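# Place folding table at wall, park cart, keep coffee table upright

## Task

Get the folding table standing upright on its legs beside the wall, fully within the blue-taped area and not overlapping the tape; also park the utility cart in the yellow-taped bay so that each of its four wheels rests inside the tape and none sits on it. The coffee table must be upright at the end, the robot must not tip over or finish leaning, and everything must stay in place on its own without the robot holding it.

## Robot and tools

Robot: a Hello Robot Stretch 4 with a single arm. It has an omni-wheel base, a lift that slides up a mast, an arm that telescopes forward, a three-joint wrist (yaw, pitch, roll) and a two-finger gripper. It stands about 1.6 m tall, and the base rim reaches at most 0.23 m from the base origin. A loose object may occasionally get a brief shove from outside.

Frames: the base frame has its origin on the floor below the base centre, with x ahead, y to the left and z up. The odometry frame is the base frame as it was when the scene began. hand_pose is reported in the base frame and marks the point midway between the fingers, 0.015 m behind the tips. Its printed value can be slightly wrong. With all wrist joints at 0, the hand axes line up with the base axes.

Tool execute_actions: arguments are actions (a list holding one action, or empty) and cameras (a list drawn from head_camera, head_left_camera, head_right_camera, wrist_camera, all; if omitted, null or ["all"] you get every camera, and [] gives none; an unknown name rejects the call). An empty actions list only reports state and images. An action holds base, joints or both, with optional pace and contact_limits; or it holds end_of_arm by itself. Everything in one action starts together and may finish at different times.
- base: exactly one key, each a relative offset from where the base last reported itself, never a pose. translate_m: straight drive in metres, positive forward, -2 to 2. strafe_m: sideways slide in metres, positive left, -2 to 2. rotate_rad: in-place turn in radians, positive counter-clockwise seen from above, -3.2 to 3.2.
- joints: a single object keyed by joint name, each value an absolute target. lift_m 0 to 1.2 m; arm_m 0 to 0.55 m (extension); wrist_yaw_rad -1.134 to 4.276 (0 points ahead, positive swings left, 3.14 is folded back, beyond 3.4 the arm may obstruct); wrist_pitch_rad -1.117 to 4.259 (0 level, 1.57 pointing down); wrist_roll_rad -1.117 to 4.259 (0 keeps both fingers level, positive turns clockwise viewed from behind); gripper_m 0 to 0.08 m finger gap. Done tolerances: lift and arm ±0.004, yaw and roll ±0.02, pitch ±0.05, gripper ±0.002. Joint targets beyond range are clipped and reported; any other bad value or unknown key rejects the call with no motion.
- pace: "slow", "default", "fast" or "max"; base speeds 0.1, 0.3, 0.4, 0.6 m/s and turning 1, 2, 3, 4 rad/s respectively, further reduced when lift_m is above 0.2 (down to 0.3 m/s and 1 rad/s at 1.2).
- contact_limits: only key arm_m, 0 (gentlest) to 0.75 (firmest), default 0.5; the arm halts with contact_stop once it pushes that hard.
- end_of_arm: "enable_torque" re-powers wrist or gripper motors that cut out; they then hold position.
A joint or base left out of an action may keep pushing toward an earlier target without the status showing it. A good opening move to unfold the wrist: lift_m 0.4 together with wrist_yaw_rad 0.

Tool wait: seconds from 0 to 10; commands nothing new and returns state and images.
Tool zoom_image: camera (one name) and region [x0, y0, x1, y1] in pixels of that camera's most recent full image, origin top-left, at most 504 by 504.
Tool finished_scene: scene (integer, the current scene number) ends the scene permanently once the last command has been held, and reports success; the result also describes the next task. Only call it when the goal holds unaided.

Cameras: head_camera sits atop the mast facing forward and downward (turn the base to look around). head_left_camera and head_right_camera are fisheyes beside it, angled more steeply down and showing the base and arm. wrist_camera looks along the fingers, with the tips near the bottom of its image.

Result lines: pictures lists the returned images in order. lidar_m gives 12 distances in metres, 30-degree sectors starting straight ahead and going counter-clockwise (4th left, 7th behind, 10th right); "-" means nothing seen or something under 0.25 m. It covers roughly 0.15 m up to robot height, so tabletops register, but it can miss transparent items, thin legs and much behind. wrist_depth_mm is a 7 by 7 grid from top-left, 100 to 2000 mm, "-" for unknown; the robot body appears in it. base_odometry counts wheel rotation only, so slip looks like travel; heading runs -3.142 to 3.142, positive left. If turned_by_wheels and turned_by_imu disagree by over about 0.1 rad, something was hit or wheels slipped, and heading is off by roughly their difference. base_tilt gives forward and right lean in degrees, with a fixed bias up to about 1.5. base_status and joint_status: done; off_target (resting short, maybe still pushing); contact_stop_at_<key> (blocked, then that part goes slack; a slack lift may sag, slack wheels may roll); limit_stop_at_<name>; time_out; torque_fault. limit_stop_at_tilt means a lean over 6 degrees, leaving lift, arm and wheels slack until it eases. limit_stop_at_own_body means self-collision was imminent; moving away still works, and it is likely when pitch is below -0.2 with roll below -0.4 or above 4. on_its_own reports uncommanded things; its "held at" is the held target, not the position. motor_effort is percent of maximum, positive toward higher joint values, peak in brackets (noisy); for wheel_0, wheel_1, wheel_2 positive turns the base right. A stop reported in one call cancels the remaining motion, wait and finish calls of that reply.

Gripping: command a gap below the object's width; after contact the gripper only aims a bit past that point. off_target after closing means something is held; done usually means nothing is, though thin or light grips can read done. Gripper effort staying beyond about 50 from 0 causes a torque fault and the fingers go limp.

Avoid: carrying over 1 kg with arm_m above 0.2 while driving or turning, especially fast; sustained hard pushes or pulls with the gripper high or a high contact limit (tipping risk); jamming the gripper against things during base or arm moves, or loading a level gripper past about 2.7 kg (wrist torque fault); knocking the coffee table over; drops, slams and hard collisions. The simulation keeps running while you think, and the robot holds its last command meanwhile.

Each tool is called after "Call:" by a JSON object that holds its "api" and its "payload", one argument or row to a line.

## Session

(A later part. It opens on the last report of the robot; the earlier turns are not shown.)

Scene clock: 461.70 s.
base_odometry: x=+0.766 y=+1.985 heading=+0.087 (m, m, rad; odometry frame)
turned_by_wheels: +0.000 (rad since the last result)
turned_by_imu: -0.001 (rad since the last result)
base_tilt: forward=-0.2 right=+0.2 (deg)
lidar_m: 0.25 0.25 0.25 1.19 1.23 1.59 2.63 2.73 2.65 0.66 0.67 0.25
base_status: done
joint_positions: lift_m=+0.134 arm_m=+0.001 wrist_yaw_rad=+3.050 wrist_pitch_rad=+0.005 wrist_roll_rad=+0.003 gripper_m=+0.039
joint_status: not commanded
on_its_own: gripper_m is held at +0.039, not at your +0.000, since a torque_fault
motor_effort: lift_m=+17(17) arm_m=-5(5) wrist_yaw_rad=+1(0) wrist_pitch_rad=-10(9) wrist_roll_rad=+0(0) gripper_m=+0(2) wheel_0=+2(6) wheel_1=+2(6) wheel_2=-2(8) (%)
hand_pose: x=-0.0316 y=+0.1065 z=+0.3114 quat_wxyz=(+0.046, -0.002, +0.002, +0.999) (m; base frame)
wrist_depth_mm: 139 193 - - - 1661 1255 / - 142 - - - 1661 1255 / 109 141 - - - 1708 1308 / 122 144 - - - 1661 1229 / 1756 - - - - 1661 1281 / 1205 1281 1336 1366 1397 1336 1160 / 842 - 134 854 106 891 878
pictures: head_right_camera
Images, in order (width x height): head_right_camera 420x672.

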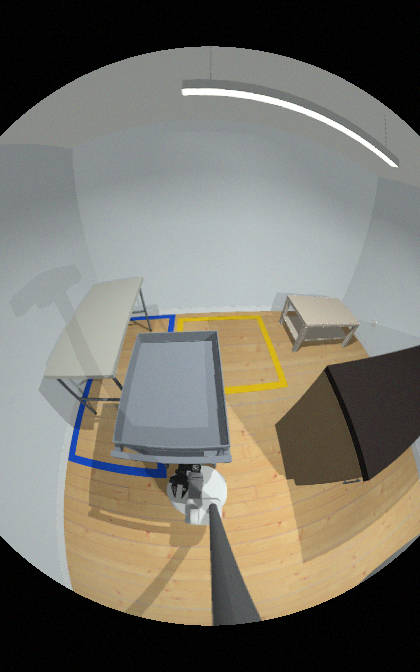

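Call:
{"api": "execute_actions", "payload": {
  "actions": [
    {"base":{"translate_m":-0.06}}
  ],
  "cameras": []
}}

Call:
{"api": "execute_actions", "payload": {
  "actions": [
    {"base":{"strafe_m":0.36}}
  ],
  "cameras": []
}}

Call:
{"api": "execute_actions", "payload": {
  "actions": [
    {"base":{"rotate_rad":-0.3}}
  ],
  "cameras": []
}}

Call:
{"api": "execute_actions", "payload": {
  "actions": [
    {"base":{"translate_m":0.45},"pace":"slow"}
  ],
  "cameras": ["head_right_camera"]
}}

Scene clock: 474.63 s.
base_odometry: x=+0.707 y=+1.980 heading=+0.087 (m, m, rad; odometry frame)
turned_by_wheels: +0.000 (rad since the last result)
turned_by_imu: -0.001 (rad since the last result)
base_tilt: forward=-0.2 right=+0.4 (deg)
lidar_m: 0.25 0.25 0.25 1.19 1.23 1.58 2.56 2.62 2.67 0.66 0.69 0.25
base_status: done
joint_positions: lift_m=+0.134 arm_m=+0.001 wrist_yaw_rad=+3.050 wrist_pitch_rad=+0.005 wrist_roll_rad=+0.003 gripper_m=+0.039
joint_status: not commanded
on_its_own: gripper_m is held at +0.039, not at your +0.000, since a torque_fault
motor_effort: lift_m=+17(17) arm_m=-4(5) wrist_yaw_rad=+1(1) wrist_pitch_rad=-9(10) wrist_roll_rad=+0(0) gripper_m=+0(1) wheel_0=+1(6) wheel_1=+0(4) wheel_2=-2(7) (%)
hand_pose: x=-0.0316 y=+0.1065 z=+0.3114 quat_wxyz=(+0.046, -0.002, +0.002, +0.999) (m; base frame)
wrist_depth_mm: 139 193 - - - 1708 1255 / - 142 - - - 1661 1281 / 109 141 - - - 1618 1308 / 121 144 - - - 1661 1255 / 1808 - - - - 1661 1229 / 1205 1281 1308 1366 1397 1336 1160 / 831 - 135 831 107 904 878
pictures: none
No camera images: the call's "cameras" was empty. Leave "cameras" out to get every camera's image.

Scene clock: 477.17 s.
base_odometry: x=+0.675 y=+2.339 heading=+0.087 (m, m, rad; odometry frame)
turned_by_wheels: +0.000 (rad since the last result)
turned_by_imu: -0.002 (rad since the last result)
base_tilt: forward=-0.2 right=+0.3 (deg)
lidar_m: 0.25 0.62 0.81 0.82 0.87 1.10 2.59 2.67 3.06 1.02 0.27 0.25
base_status: done
joint_positions: lift_m=+0.134 arm_m=+0.001 wrist_yaw_rad=+3.050 wrist_pitch_rad=+0.005 wrist_roll_rad=+0.003 gripper_m=+0.039
joint_status: not commanded
on_its_own: gripper_m is held at +0.039, not at your +0.000, since a torque_fault
motor_effort: lift_m=+17(17) arm_m=-4(4) wrist_yaw_rad=+2(1) wrist_pitch_rad=-9(9) wrist_roll_rad=-1(2) gripper_m=+0(1) wheel_0=+2(8) wheel_1=-2(7) wheel_2=-1(0) (%)
hand_pose: x=-0.0316 y=+0.1065 z=+0.3114 quat_wxyz=(+0.046, -0.002, +0.002, +0.999) (m; base frame)
wrist_depth_mm: 139 193 - - 1808 1118 891 / - 142 - - 1708 1118 866 / 109 141 - - 1808 1160 866 / 122 144 - - 1808 1118 878 / 1808 - - - 1708 1138 878 / 1205 1308 1308 1336 1336 1078 854 / 831 - 134 854 106 878 820
pictures: none
No camera images: the call's "cameras" was empty. Leave "cameras" out to get every camera's image.

Scene clock: 478.23 s.
base_odometry: x=+0.675 y=+2.339 heading=-0.213 (m, m, rad; odometry frame)
turned_by_wheels: -0.300 (rad since the last result)
turned_by_imu: -0.298 (rad since the last result)
base_tilt: forward=-0.1 right=+0.3 (deg)
lidar_m: 0.25 0.61 0.67 0.86 0.83 0.91 1.44 2.58 2.82 2.87 0.46 0.25
base_status: done
joint_positions: lift_m=+0.134 arm_m=+0.001 wrist_yaw_rad=+3.050 wrist_pitch_rad=+0.005 wrist_roll_rad=+0.003 gripper_m=+0.039
joint_status: not commanded
on_its_own: gripper_m is held at +0.039, not at your +0.000, since a torque_fault
motor_effort: lift_m=+17(17) arm_m=-4(5) wrist_yaw_rad=+1(1) wrist_pitch_rad=-9(10) wrist_roll_rad=-3(0) gripper_m=+0(1) wheel_0=+1(4) wheel_1=-1(5) wheel_2=-1(7) (%)
hand_pose: x=-0.0316 y=+0.1065 z=+0.3114 quat_wxyz=(+0.046, -0.002, +0.002, +0.999) (m; base frame)
wrist_depth_mm: 138 192 - 1756 1229 904 750 / - 142 - 1756 1229 917 750 / 109 141 - 1756 1229 904 759 / 122 144 - 1708 1182 904 750 / 1808 - - 1756 1182 904 750 / 1229 1308 1308 1336 1118 904 732 / 831 - 134 866 106 831 723
pictures: none
No camera images: the call's "cameras" was empty. Leave "cameras" out to get every camera's image.

Scene clock: 484.00 s.
base_odometry: x=+1.115 y=+2.244 heading=-0.213 (m, m, rad; odometry frame)
turned_by_wheels: +0.000 (rad since the last result)
turned_by_imu: -0.001 (rad since the last result)
base_tilt: forward=-0.2 right=+0.3 (deg)
lidar_m: 0.25 0.25 0.25 0.38 0.99 1.09 1.71 2.99 3.31 0.88 0.27 0.25
base_status: done
joint_positions: lift_m=+0.134 arm_m=+0.001 wrist_yaw_rad=+3.050 wrist_pitch_rad=+0.005 wrist_roll_rad=+0.003 gripper_m=+0.039
joint_status: not commanded
on_its_own: gripper_m is held at +0.039, not at your +0.000, since a torque_fault
motor_effort: lift_m=+17(17) arm_m=-2(4) wrist_yaw_rad=-1(10) wrist_pitch_rad=-10(10) wrist_roll_rad=-1(1) gripper_m=+0(0) wheel_0=+2(10) wheel_1=+2(6) wheel_2=-1(9) (%)
hand_pose: x=-0.0321 y=+0.1064 z=+0.3114 quat_wxyz=(+0.046, -0.002, +0.002, +0.999) (m; base frame)
wrist_depth_mm: 138 191 - - 1464 1098 904 / - 142 - - 1397 1098 891 / 109 141 - - 1464 1118 904 / 121 144 - - 1430 1060 904 / 1863 - - - 1397 1078 904 / 1229 1281 1308 1397 1255 1042 878 / 831 - 134 842 107 904 842
pictures: head_right_camera
Images, in order (width x height): head_right_camera 420x672.

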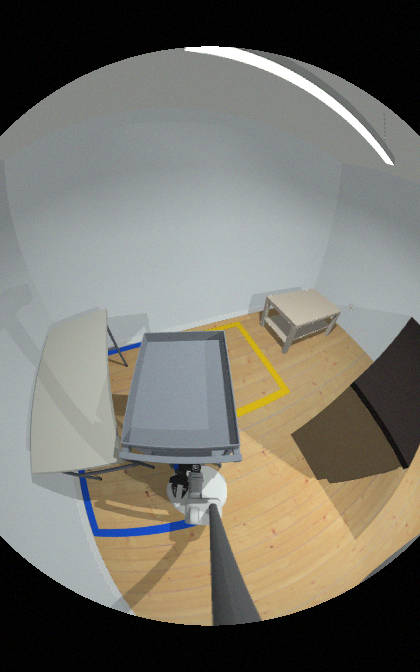

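Call:
{"api": "execute_actions", "payload": {
  "actions": [
    {"base":{"translate_m":0.4},"pace":"slow"}
  ],
  "cameras": ["head_left_camera"]
}}

Scene clock: 492.20 s.
base_odometry: x=+1.506 y=+2.159 heading=-0.213 (m, m, rad; odometry frame)
turned_by_wheels: +0.000 (rad since the last result)
turned_by_imu: -0.002 (rad since the last result)
base_tilt: forward=-0.1 right=+0.3 (deg)
lidar_m: 0.25 0.25 0.25 0.37 0.36 1.29 1.97 3.38 0.91 0.78 1.35 0.25
base_status: done
joint_positions: lift_m=+0.134 arm_m=+0.001 wrist_yaw_rad=+3.050 wrist_pitch_rad=+0.005 wrist_roll_rad=+0.003 gripper_m=+0.039
joint_status: not commanded
on_its_own: gripper_m is held at +0.039, not at your +0.000, since a torque_fault
motor_effort: lift_m=+17(17) arm_m=-2(2) wrist_yaw_rad=-1(0) wrist_pitch_rad=-10(10) wrist_roll_rad=+0(2) gripper_m=-1(2) wheel_0=+1(6) wheel_1=+2(7) wheel_2=-1(7) (%)
hand_pose: x=-0.0321 y=+0.1064 z=+0.3114 quat_wxyz=(+0.046, -0.002, +0.002, +0.999) (m; base frame)
wrist_depth_mm: 139 193 - - 1708 1255 1042 / - 142 - - 1576 1229 1060 / 109 140 - - 1618 1281 1025 / 121 143 - - 1661 1229 1042 / 1808 - - - 1618 1255 991 / 1205 1281 1366 1397 1397 1118 1008 / 831 - 134 854 106 831 878
pictures: head_left_camera
Images, in order (width x height): head_left_camera 420x672.

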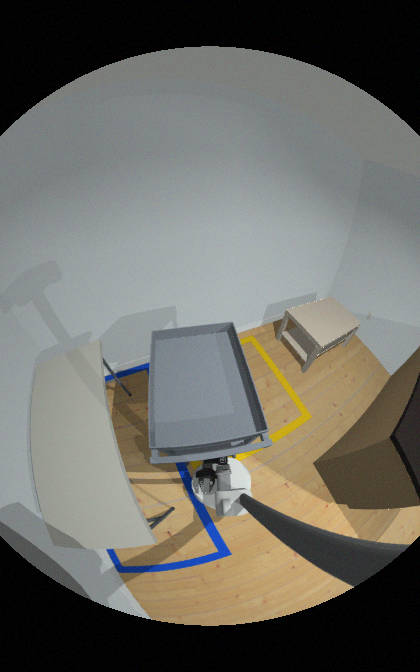

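Call:
{"api": "execute_actions", "payload": {
  "actions": [
    {"base":{"translate_m":0.17},"pace":"slow"}
  ],
  "cameras": []
}}

Call:
{"api": "execute_actions", "payload": {
  "actions": [
    {"base":{"rotate_rad":0.4}}
  ],
  "cameras": []
}}

Call:
{"api": "execute_actions", "payload": {
  "actions": [
    {"base":{"translate_m":-0.7}}
  ],
  "cameras": ["head_left_camera","head_camera"]
}}

Scene clock: 503.90 s.
base_odometry: x=+1.672 y=+2.123 heading=-0.213 (m, m, rad; odometry frame)
turned_by_wheels: +0.000 (rad since the last result)
turned_by_imu: -0.001 (rad since the last result)
base_tilt: forward=-0.2 right=+0.4 (deg)
lidar_m: 0.25 0.25 0.25 0.44 0.43 0.49 2.15 3.54 0.80 0.78 1.19 0.25
base_status: done
joint_positions: lift_m=+0.134 arm_m=+0.001 wrist_yaw_rad=+3.050 wrist_pitch_rad=+0.005 wrist_roll_rad=+0.003 gripper_m=+0.039
joint_status: not commanded
on_its_own: gripper_m is held at +0.039, not at your +0.000, since a torque_fault
motor_effort: lift_m=+17(17) arm_m=-2(2) wrist_yaw_rad=-1(0) wrist_pitch_rad=-9(9) wrist_roll_rad=+0(2) gripper_m=+0(0) wheel_0=+3(6) wheel_1=+1(5) wheel_2=+0(7) (%)
hand_pose: x=-0.0321 y=+0.1064 z=+0.3114 quat_wxyz=(+0.046, -0.002, +0.002, +0.999) (m; base frame)
wrist_depth_mm: 138 192 - - 1756 640 647 / - 142 - - 1756 1308 842 / 109 141 - - 1708 1336 1060 / 121 144 - - 1708 1308 1078 / 1863 - - - 1756 1308 1042 / 1229 1255 1336 1336 1397 1205 1042 / 831 - 135 831 107 878 831
pictures: none
No camera images: the call's "cameras" was empty. Leave "cameras" out to get every camera's image.

Scene clock: 505.07 s.
base_odometry: x=+1.672 y=+2.123 heading=+0.187 (m, m, rad; odometry frame)
turned_by_wheels: +0.400 (rad since the last result)
turned_by_imu: +0.397 (rad since the last result)
base_tilt: forward=-0.2 right=+0.2 (deg)
lidar_m: 0.25 0.25 0.29 0.42 0.45 1.79 3.59 0.94 0.79 1.32 0.25 0.25
base_status: done
joint_positions: lift_m=+0.134 arm_m=+0.001 wrist_yaw_rad=+3.050 wrist_pitch_rad=+0.005 wrist_roll_rad=+0.003 gripper_m=+0.039
joint_status: not commanded
on_its_own: gripper_m is held at +0.039, not at your +0.000, since a torque_fault
motor_effort: lift_m=+17(17) arm_m=-2(3) wrist_yaw_rad=+1(0) wrist_pitch_rad=-10(9) wrist_roll_rad=-1(1) gripper_m=-1(2) wheel_0=+0(4) wheel_1=-1(5) wheel_2=+1(6) (%)
hand_pose: x=-0.0321 y=+0.1064 z=+0.3114 quat_wxyz=(+0.046, -0.002, +0.002, +0.999) (m; base frame)
wrist_depth_mm: 138 192 - - - 1921 1366 / - 142 - - - 1983 1464 / 109 141 - - - 1921 1397 / 121 144 - - - 1983 1366 / 1863 - - - - 1921 1397 / 1205 1281 1308 1366 1336 1336 1281 / 842 - 135 842 106 891 891
pictures: none
No camera images: the call's "cameras" was empty. Leave "cameras" out to get every camera's image.

Scene clock: 508.87 s.
base_odometry: x=+0.984 y=+1.993 heading=+0.187 (m, m, rad; odometry frame)
turned_by_wheels: +0.000 (rad since the last result)
turned_by_imu: -0.002 (rad since the last result)
base_tilt: forward=-0.1 right=+0.2 (deg)
lidar_m: 0.81 0.64 0.58 1.23 1.28 1.79 2.84 2.97 0.66 0.63 0.67 1.64
base_status: done
joint_positions: lift_m=+0.134 arm_m=+0.001 wrist_yaw_rad=+3.050 wrist_pitch_rad=+0.005 wrist_roll_rad=+0.003 gripper_m=+0.039
joint_status: not commanded
on_its_own: gripper_m is held at +0.039, not at your +0.000, since a torque_fault
motor_effort: lift_m=+17(17) arm_m=-2(3) wrist_yaw_rad=-1(0) wrist_pitch_rad=-9(9) wrist_roll_rad=-1(2) gripper_m=-1(0) wheel_0=+1(4) wheel_1=-1(4) wheel_2=-2(8) (%)
hand_pose: x=-0.0321 y=+0.1064 z=+0.3114 quat_wxyz=(+0.046, -0.002, +0.002, +0.999) (m; base frame)
wrist_depth_mm: 138 193 - - - 1863 1397 / - 141 - - - 1983 1366 / 109 140 - - - 1921 1397 / 121 143 - - - - 1397 / 1863 - - - - 1983 1397 / 1229 1281 1308 1366 1397 1336 1281 / 831 - 134 866 107 904 878
pictures: head_camera, head_left_camera
Images, in order (width x height): head_camera 420x560, head_left_camera 420x672.

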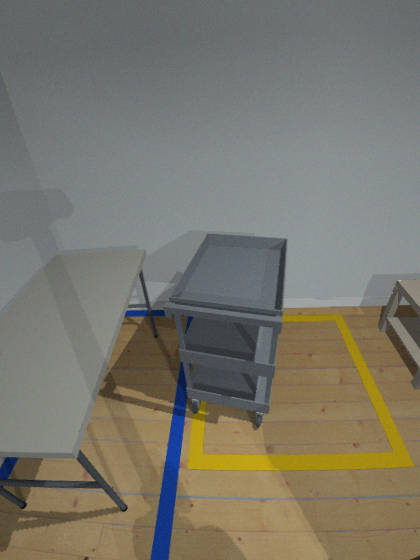

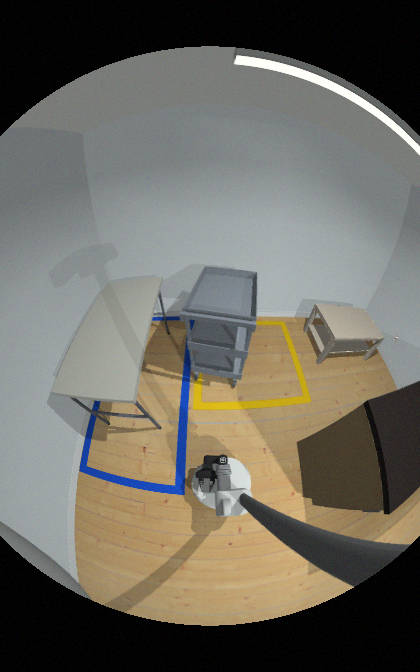

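Call:
{"api": "execute_actions", "payload": {
  "actions": [
    {"base":{"translate_m":0.45},"joints":{"lift_m":0.45}}
  ],
  "cameras": []
}}

Call:
{"api": "execute_actions", "payload": {
  "actions": [
    {"joints":{"arm_m":0.4},"contact_limits":{"arm_m":0.2}}
  ],
  "cameras": []
}}

Call:
{"api": "execute_actions", "payload": {
  "actions": [
    {"base":{"strafe_m":-0.33},"pace":"slow"}
  ],
  "cameras": ["head_left_camera","head_camera"]
}}

Scene clock: 520.53 s.
base_odometry: x=+1.426 y=+2.077 heading=+0.187 (m, m, rad; odometry frame)
turned_by_wheels: +0.000 (rad since the last result)
turned_by_imu: -0.002 (rad since the last result)
base_tilt: forward=-0.2 right=+0.2 (deg)
lidar_m: 0.35 0.43 0.45 0.42 1.30 1.82 3.33 0.94 0.69 0.72 1.27 0.37
base_status: done
joint_positions: lift_m=+0.450 arm_m=+0.001 wrist_yaw_rad=+3.050 wrist_pitch_rad=+0.005 wrist_roll_rad=+0.003 gripper_m=+0.039
joint_status: all done
on_its_own: gripper_m is held at +0.039, not at your +0.000, since a torque_fault
motor_effort: lift_m=+23(25) arm_m=-2(2) wrist_yaw_rad=+0(1) wrist_pitch_rad=-9(9) wrist_roll_rad=+0(1) gripper_m=-1(2) wheel_0=+1(6) wheel_1=+0(4) wheel_2=+2(8) (%)
hand_pose: x=-0.0321 y=+0.1064 z=+0.6269 quat_wxyz=(+0.046, -0.002, +0.002, +0.999) (m; base frame)
wrist_depth_mm: 138 191 - - - 1863 1430 / - 142 - - - 1921 1464 / 109 140 - - - 1921 1366 / 121 144 - - - 1921 1397 / - - - - - 1921 1430 / - - - - - 1921 1366 / 1537 - 134 1537 106 1576 1336
pictures: none
No camera images: the call's "cameras" was empty. Leave "cameras" out to get every camera's image.

Scene clock: 522.80 s.
base_odometry: x=+1.426 y=+2.077 heading=+0.187 (m, m, rad; odometry frame)
turned_by_wheels: +0.000 (rad since the last result)
turned_by_imu: -0.001 (rad since the last result)
base_tilt: forward=-0.2 right=+0.2 (deg)
lidar_m: 0.35 0.43 0.47 0.43 1.30 1.84 3.32 0.92 0.65 0.73 1.31 0.37
base_status: not commanded
joint_positions: lift_m=+0.450 arm_m=+0.399 wrist_yaw_rad=+3.050 wrist_pitch_rad=+0.005 wrist_roll_rad=+0.003 gripper_m=+0.039
joint_status: all done
on_its_own: gripper_m is held at +0.039, not at your +0.000, since a torque_fault
motor_effort: lift_m=+24(23) arm_m=+5(7) wrist_yaw_rad=+1(0) wrist_pitch_rad=-9(10) wrist_roll_rad=+0(1) gripper_m=-1(1) wheel_0=+0(0) wheel_1=+0(0) wheel_2=+2(2) (%)
contact_limits: arm_m 0.2
hand_pose: x=+0.3663 y=+0.1065 z=+0.6269 quat_wxyz=(+0.046, -0.002, +0.002, +0.999) (m; base frame)
wrist_depth_mm: - - - - - 1921 1397 / - - - - - 1921 1397 / 123 182 - - - 1921 1397 / 146 209 535 - - 1921 455 / - - - - - 1921 1397 / - - - - - 1863 1397 / 1537 - 135 1576 107 1499 1397
pictures: none
No camera images: the call's "cameras" was empty. Leave "cameras" out to get every camera's image.

Scene clock: 527.23 s.
base_odometry: x=+1.488 y=+1.753 heading=+0.188 (m, m, rad; odometry frame)
turned_by_wheels: +0.000 (rad since the last result)
turned_by_imu: +0.002 (rad since the last result)
base_tilt: forward=-0.2 right=+0.2 (deg)
lidar_m: 0.35 0.42 0.78 0.72 1.64 2.31 3.35 0.44 0.39 0.80 1.03 1.23
base_status: done
joint_positions: lift_m=+0.450 arm_m=+0.399 wrist_yaw_rad=+3.050 wrist_pitch_rad=+0.005 wrist_roll_rad=+0.003 gripper_m=+0.039
joint_status: not commanded
on_its_own: gripper_m is held at +0.039, not at your +0.000, since a torque_fault
motor_effort: lift_m=+23(23) arm_m=+4(5) wrist_yaw_rad=-1(0) wrist_pitch_rad=-9(8) wrist_roll_rad=-1(2) gripper_m=-2(0) wheel_0=+3(7) wheel_1=+0(6) wheel_2=+3(3) (%)
hand_pose: x=+0.3664 y=+0.1065 z=+0.6269 quat_wxyz=(+0.046, -0.002, +0.002, +0.999) (m; base frame)
wrist_depth_mm: - - - - - - 1808 / - - - - - - 1808 / 123 181 - - - - 1808 / 146 209 530 - - - 1756 / 741 991 - - - - 1808 / 732 991 - - - - 1708 / 750 - 134 1537 106 1661 1618
pictures: head_camera, head_left_camera
Images, in order (width x height): head_camera 420x560, head_left_camera 420x672.

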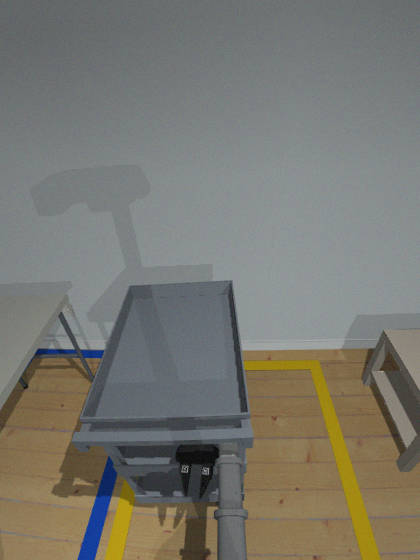

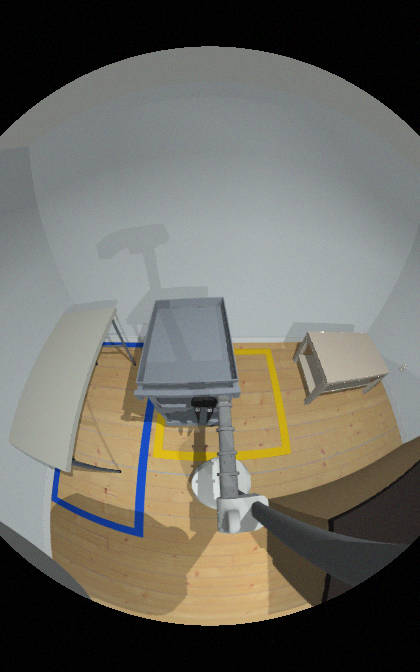

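Call:
{"api": "execute_actions", "payload": {
  "actions": [
    {"base":{"strafe_m":0.04},"joints":{"arm_m":0}}
  ],
  "cameras": []
}}

Call:
{"api": "execute_actions", "payload": {
  "actions": [
    {"base":{"strafe_m":0.42}}
  ],
  "cameras": []
}}

Call:
{"api": "execute_actions", "payload": {
  "actions": [
    {"base":{"translate_m":-0.6},"joints":{"wrist_pitch_rad":0.3}}
  ],
  "cameras": []
}}

Call:
{"api": "execute_actions", "payload": {
  "actions": [
    {"base":{"strafe_m":0.25},"joints":{"wrist_yaw_rad":0.1}}
  ],
  "cameras": ["wrist_camera","head_camera"]
}}

Scene clock: 538.00 s.
base_odometry: x=+1.480 y=+1.792 heading=+0.188 (m, m, rad; odometry frame)
turned_by_wheels: +0.000 (rad since the last result)
turned_by_imu: -0.002 (rad since the last result)
base_tilt: forward=-0.1 right=+0.3 (deg)
lidar_m: 0.36 0.39 0.74 0.69 1.56 2.24 3.33 0.51 0.40 0.80 1.06 1.26
base_status: done
joint_positions: lift_m=+0.450 arm_m=+0.001 wrist_yaw_rad=+3.050 wrist_pitch_rad=+0.005 wrist_roll_rad=+0.003 gripper_m=+0.039
joint_status: all done
on_its_own: gripper_m is held at +0.039, not at your +0.000, since a torque_fault
motor_effort: lift_m=+24(24) arm_m=-5(0) wrist_yaw_rad=+1(3) wrist_pitch_rad=-9(9) wrist_roll_rad=-1(1) gripper_m=-1(1) wheel_0=-1(8) wheel_1=-2(7) wheel_2=+1(2) (%)
hand_pose: x=-0.0316 y=+0.1065 z=+0.6270 quat_wxyz=(+0.046, -0.002, +0.002, +0.999) (m; base frame)
wrist_depth_mm: 138 193 - - - - 1708 / - 142 - - - - 1808 / 109 141 - - - - 1708 / 121 143 - - - - 1708 / 732 - - - - - 1708 / 778 - - - - - 1708 / 1078 - 134 1537 106 1618 1576
pictures: none
No camera images: the call's "cameras" was empty. Leave "cameras" out to get every camera's image.

Scene clock: 540.73 s.
base_odometry: x=+1.402 y=+2.205 heading=+0.187 (m, m, rad; odometry frame)
turned_by_wheels: +0.000 (rad since the last result)
turned_by_imu: -0.002 (rad since the last result)
base_tilt: forward=-0.1 right=+0.3 (deg)
lidar_m: 0.36 0.45 0.33 0.30 1.18 1.63 3.31 3.42 0.79 0.79 0.54 0.40
base_status: done
joint_positions: lift_m=+0.450 arm_m=+0.001 wrist_yaw_rad=+3.050 wrist_pitch_rad=+0.005 wrist_roll_rad=+0.003 gripper_m=+0.039
joint_status: not commanded
on_its_own: gripper_m is held at +0.039, not at your +0.000, since a torque_fault
motor_effort: lift_m=+23(23) arm_m=-4(4) wrist_yaw_rad=+0(0) wrist_pitch_rad=-9(9) wrist_roll_rad=+0(0) gripper_m=-1(0) wheel_0=+0(9) wheel_1=-2(6) wheel_2=+1(0) (%)
hand_pose: x=-0.0316 y=+0.1065 z=+0.6270 quat_wxyz=(+0.046, -0.002, +0.002, +0.999) (m; base frame)
wrist_depth_mm: 139 193 - - - 1708 1205 / - 142 - - - 1708 1255 / 109 141 - - - 1756 1281 / 121 144 - - - 1756 1229 / - - - - - 1708 1229 / - - - - - 1661 1255 / 1537 - 134 1576 106 1618 1205
pictures: none
No camera images: the call's "cameras" was empty. Leave "cameras" out to get every camera's image.

Scene clock: 544.20 s.
base_odometry: x=+0.813 y=+2.093 heading=+0.187 (m, m, rad; odometry frame)
turned_by_wheels: +0.000 (rad since the last result)
turned_by_imu: -0.001 (rad since the last result)
base_tilt: forward=-0.1 right=+0.3 (deg)
lidar_m: 0.97 0.63 0.78 1.10 1.16 1.66 2.69 2.85 2.68 0.75 0.79 1.02
base_status: done
joint_positions: lift_m=+0.450 arm_m=+0.001 wrist_yaw_rad=+3.050 wrist_pitch_rad=+0.303 wrist_roll_rad=+0.003 gripper_m=+0.039
joint_status: all done
on_its_own: gripper_m is held at +0.039, not at your +0.000, since a torque_fault
motor_effort: lift_m=+23(23) arm_m=-5(5) wrist_yaw_rad=+2(0) wrist_pitch_rad=-8(7) wrist_roll_rad=+0(0) gripper_m=-1(1) wheel_0=-1(4) wheel_1=-1(4) wheel_2=+0(9) (%)
hand_pose: x=-0.0220 y=+0.1056 z=+0.5646 quat_wxyz=(+0.045, -0.150, +0.008, +0.988) (m; base frame)
wrist_depth_mm: 115 140 - - - 1708 1229 / 132 219 - - - 1661 1229 / - - - - - 1808 1281 / - - - - - 1756 1281 / 1464 1576 1576 1661 1708 1576 1281 / 1118 1160 1160 1160 1205 1205 1160 / 904 - 134 931 107 960 960
pictures: none
No camera images: the call's "cameras" was empty. Leave "cameras" out to get every camera's image.

Scene clock: 546.50 s.
base_odometry: x=+0.766 y=+2.339 heading=+0.188 (m, m, rad; odometry frame)
turned_by_wheels: +0.000 (rad since the last result)
turned_by_imu: -0.001 (rad since the last result)
base_tilt: forward=-0.1 right=+0.3 (deg)
lidar_m: 0.51 0.56 0.76 0.86 0.91 1.26 2.68 2.80 2.93 1.01 1.05 1.01
base_status: done
joint_positions: lift_m=+0.450 arm_m=+0.001 wrist_yaw_rad=+0.101 wrist_pitch_rad=+0.303 wrist_roll_rad=+0.003 gripper_m=+0.039
joint_status: all done
on_its_own: gripper_m is held at +0.039, not at your +0.000, since a torque_fault
motor_effort: lift_m=+22(22) arm_m=-4(5) wrist_yaw_rad=-1(4) wrist_pitch_rad=-8(8) wrist_roll_rad=+1(1) gripper_m=-1(2) wheel_0=+1(8) wheel_1=+0(10) wheel_2=+1(2) (%)
hand_pose: x=+0.3829 y=-0.0666 z=+0.5646 quat_wxyz=(+0.987, -0.006, +0.151, +0.049) (m; base frame)
wrist_depth_mm: 300 297 1708 1618 1618 715 723 / 1078 654 1308 1756 1661 1281 1618 / 1182 1499 1808 1756 1708 1366 1661 / 1182 1499 1921 1863 1808 809 798 / 1205 1397 1576 1576 1336 1281 1661 / 1078 1078 1182 1182 1060 891 878 / 449 - 134 917 107 960 931
pictures: head_camera, wrist_camera
camera_calibration (this result's frames):
wrist_camera: T_world_to_cam=[[0.0681793, -0.997641, 0.00798107, -0.10061], [-0.289407, -0.0274326, -0.956813, 0.704531], [0.954775, 0.0629251, -0.290594, -0.0477865], [0, 0, 0, 1]] pos_world=[0.256381, -0.0780385, 0.661021]
Images, in order (width x height): head_camera 420x560, wrist_camera 616x392.

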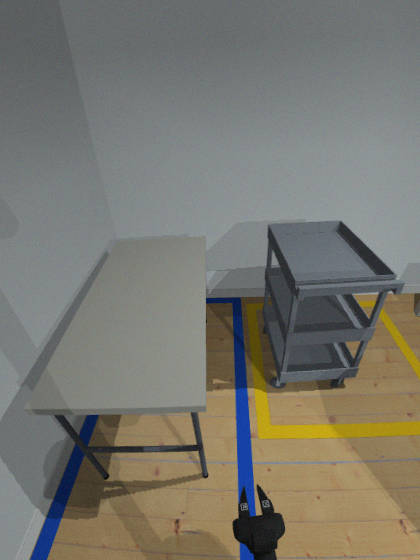

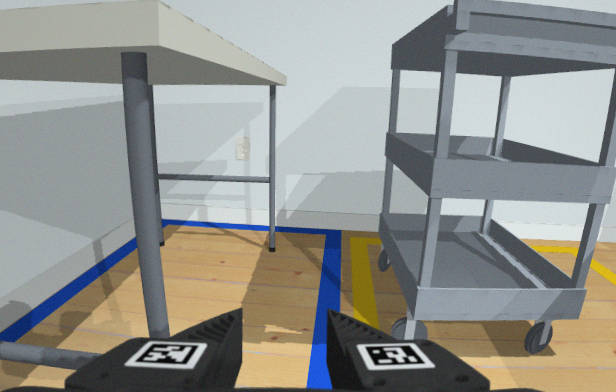

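Call:
{"api": "finished_scene", "payload": {
  "scene": 1
}}

The scene is finished: the task was done.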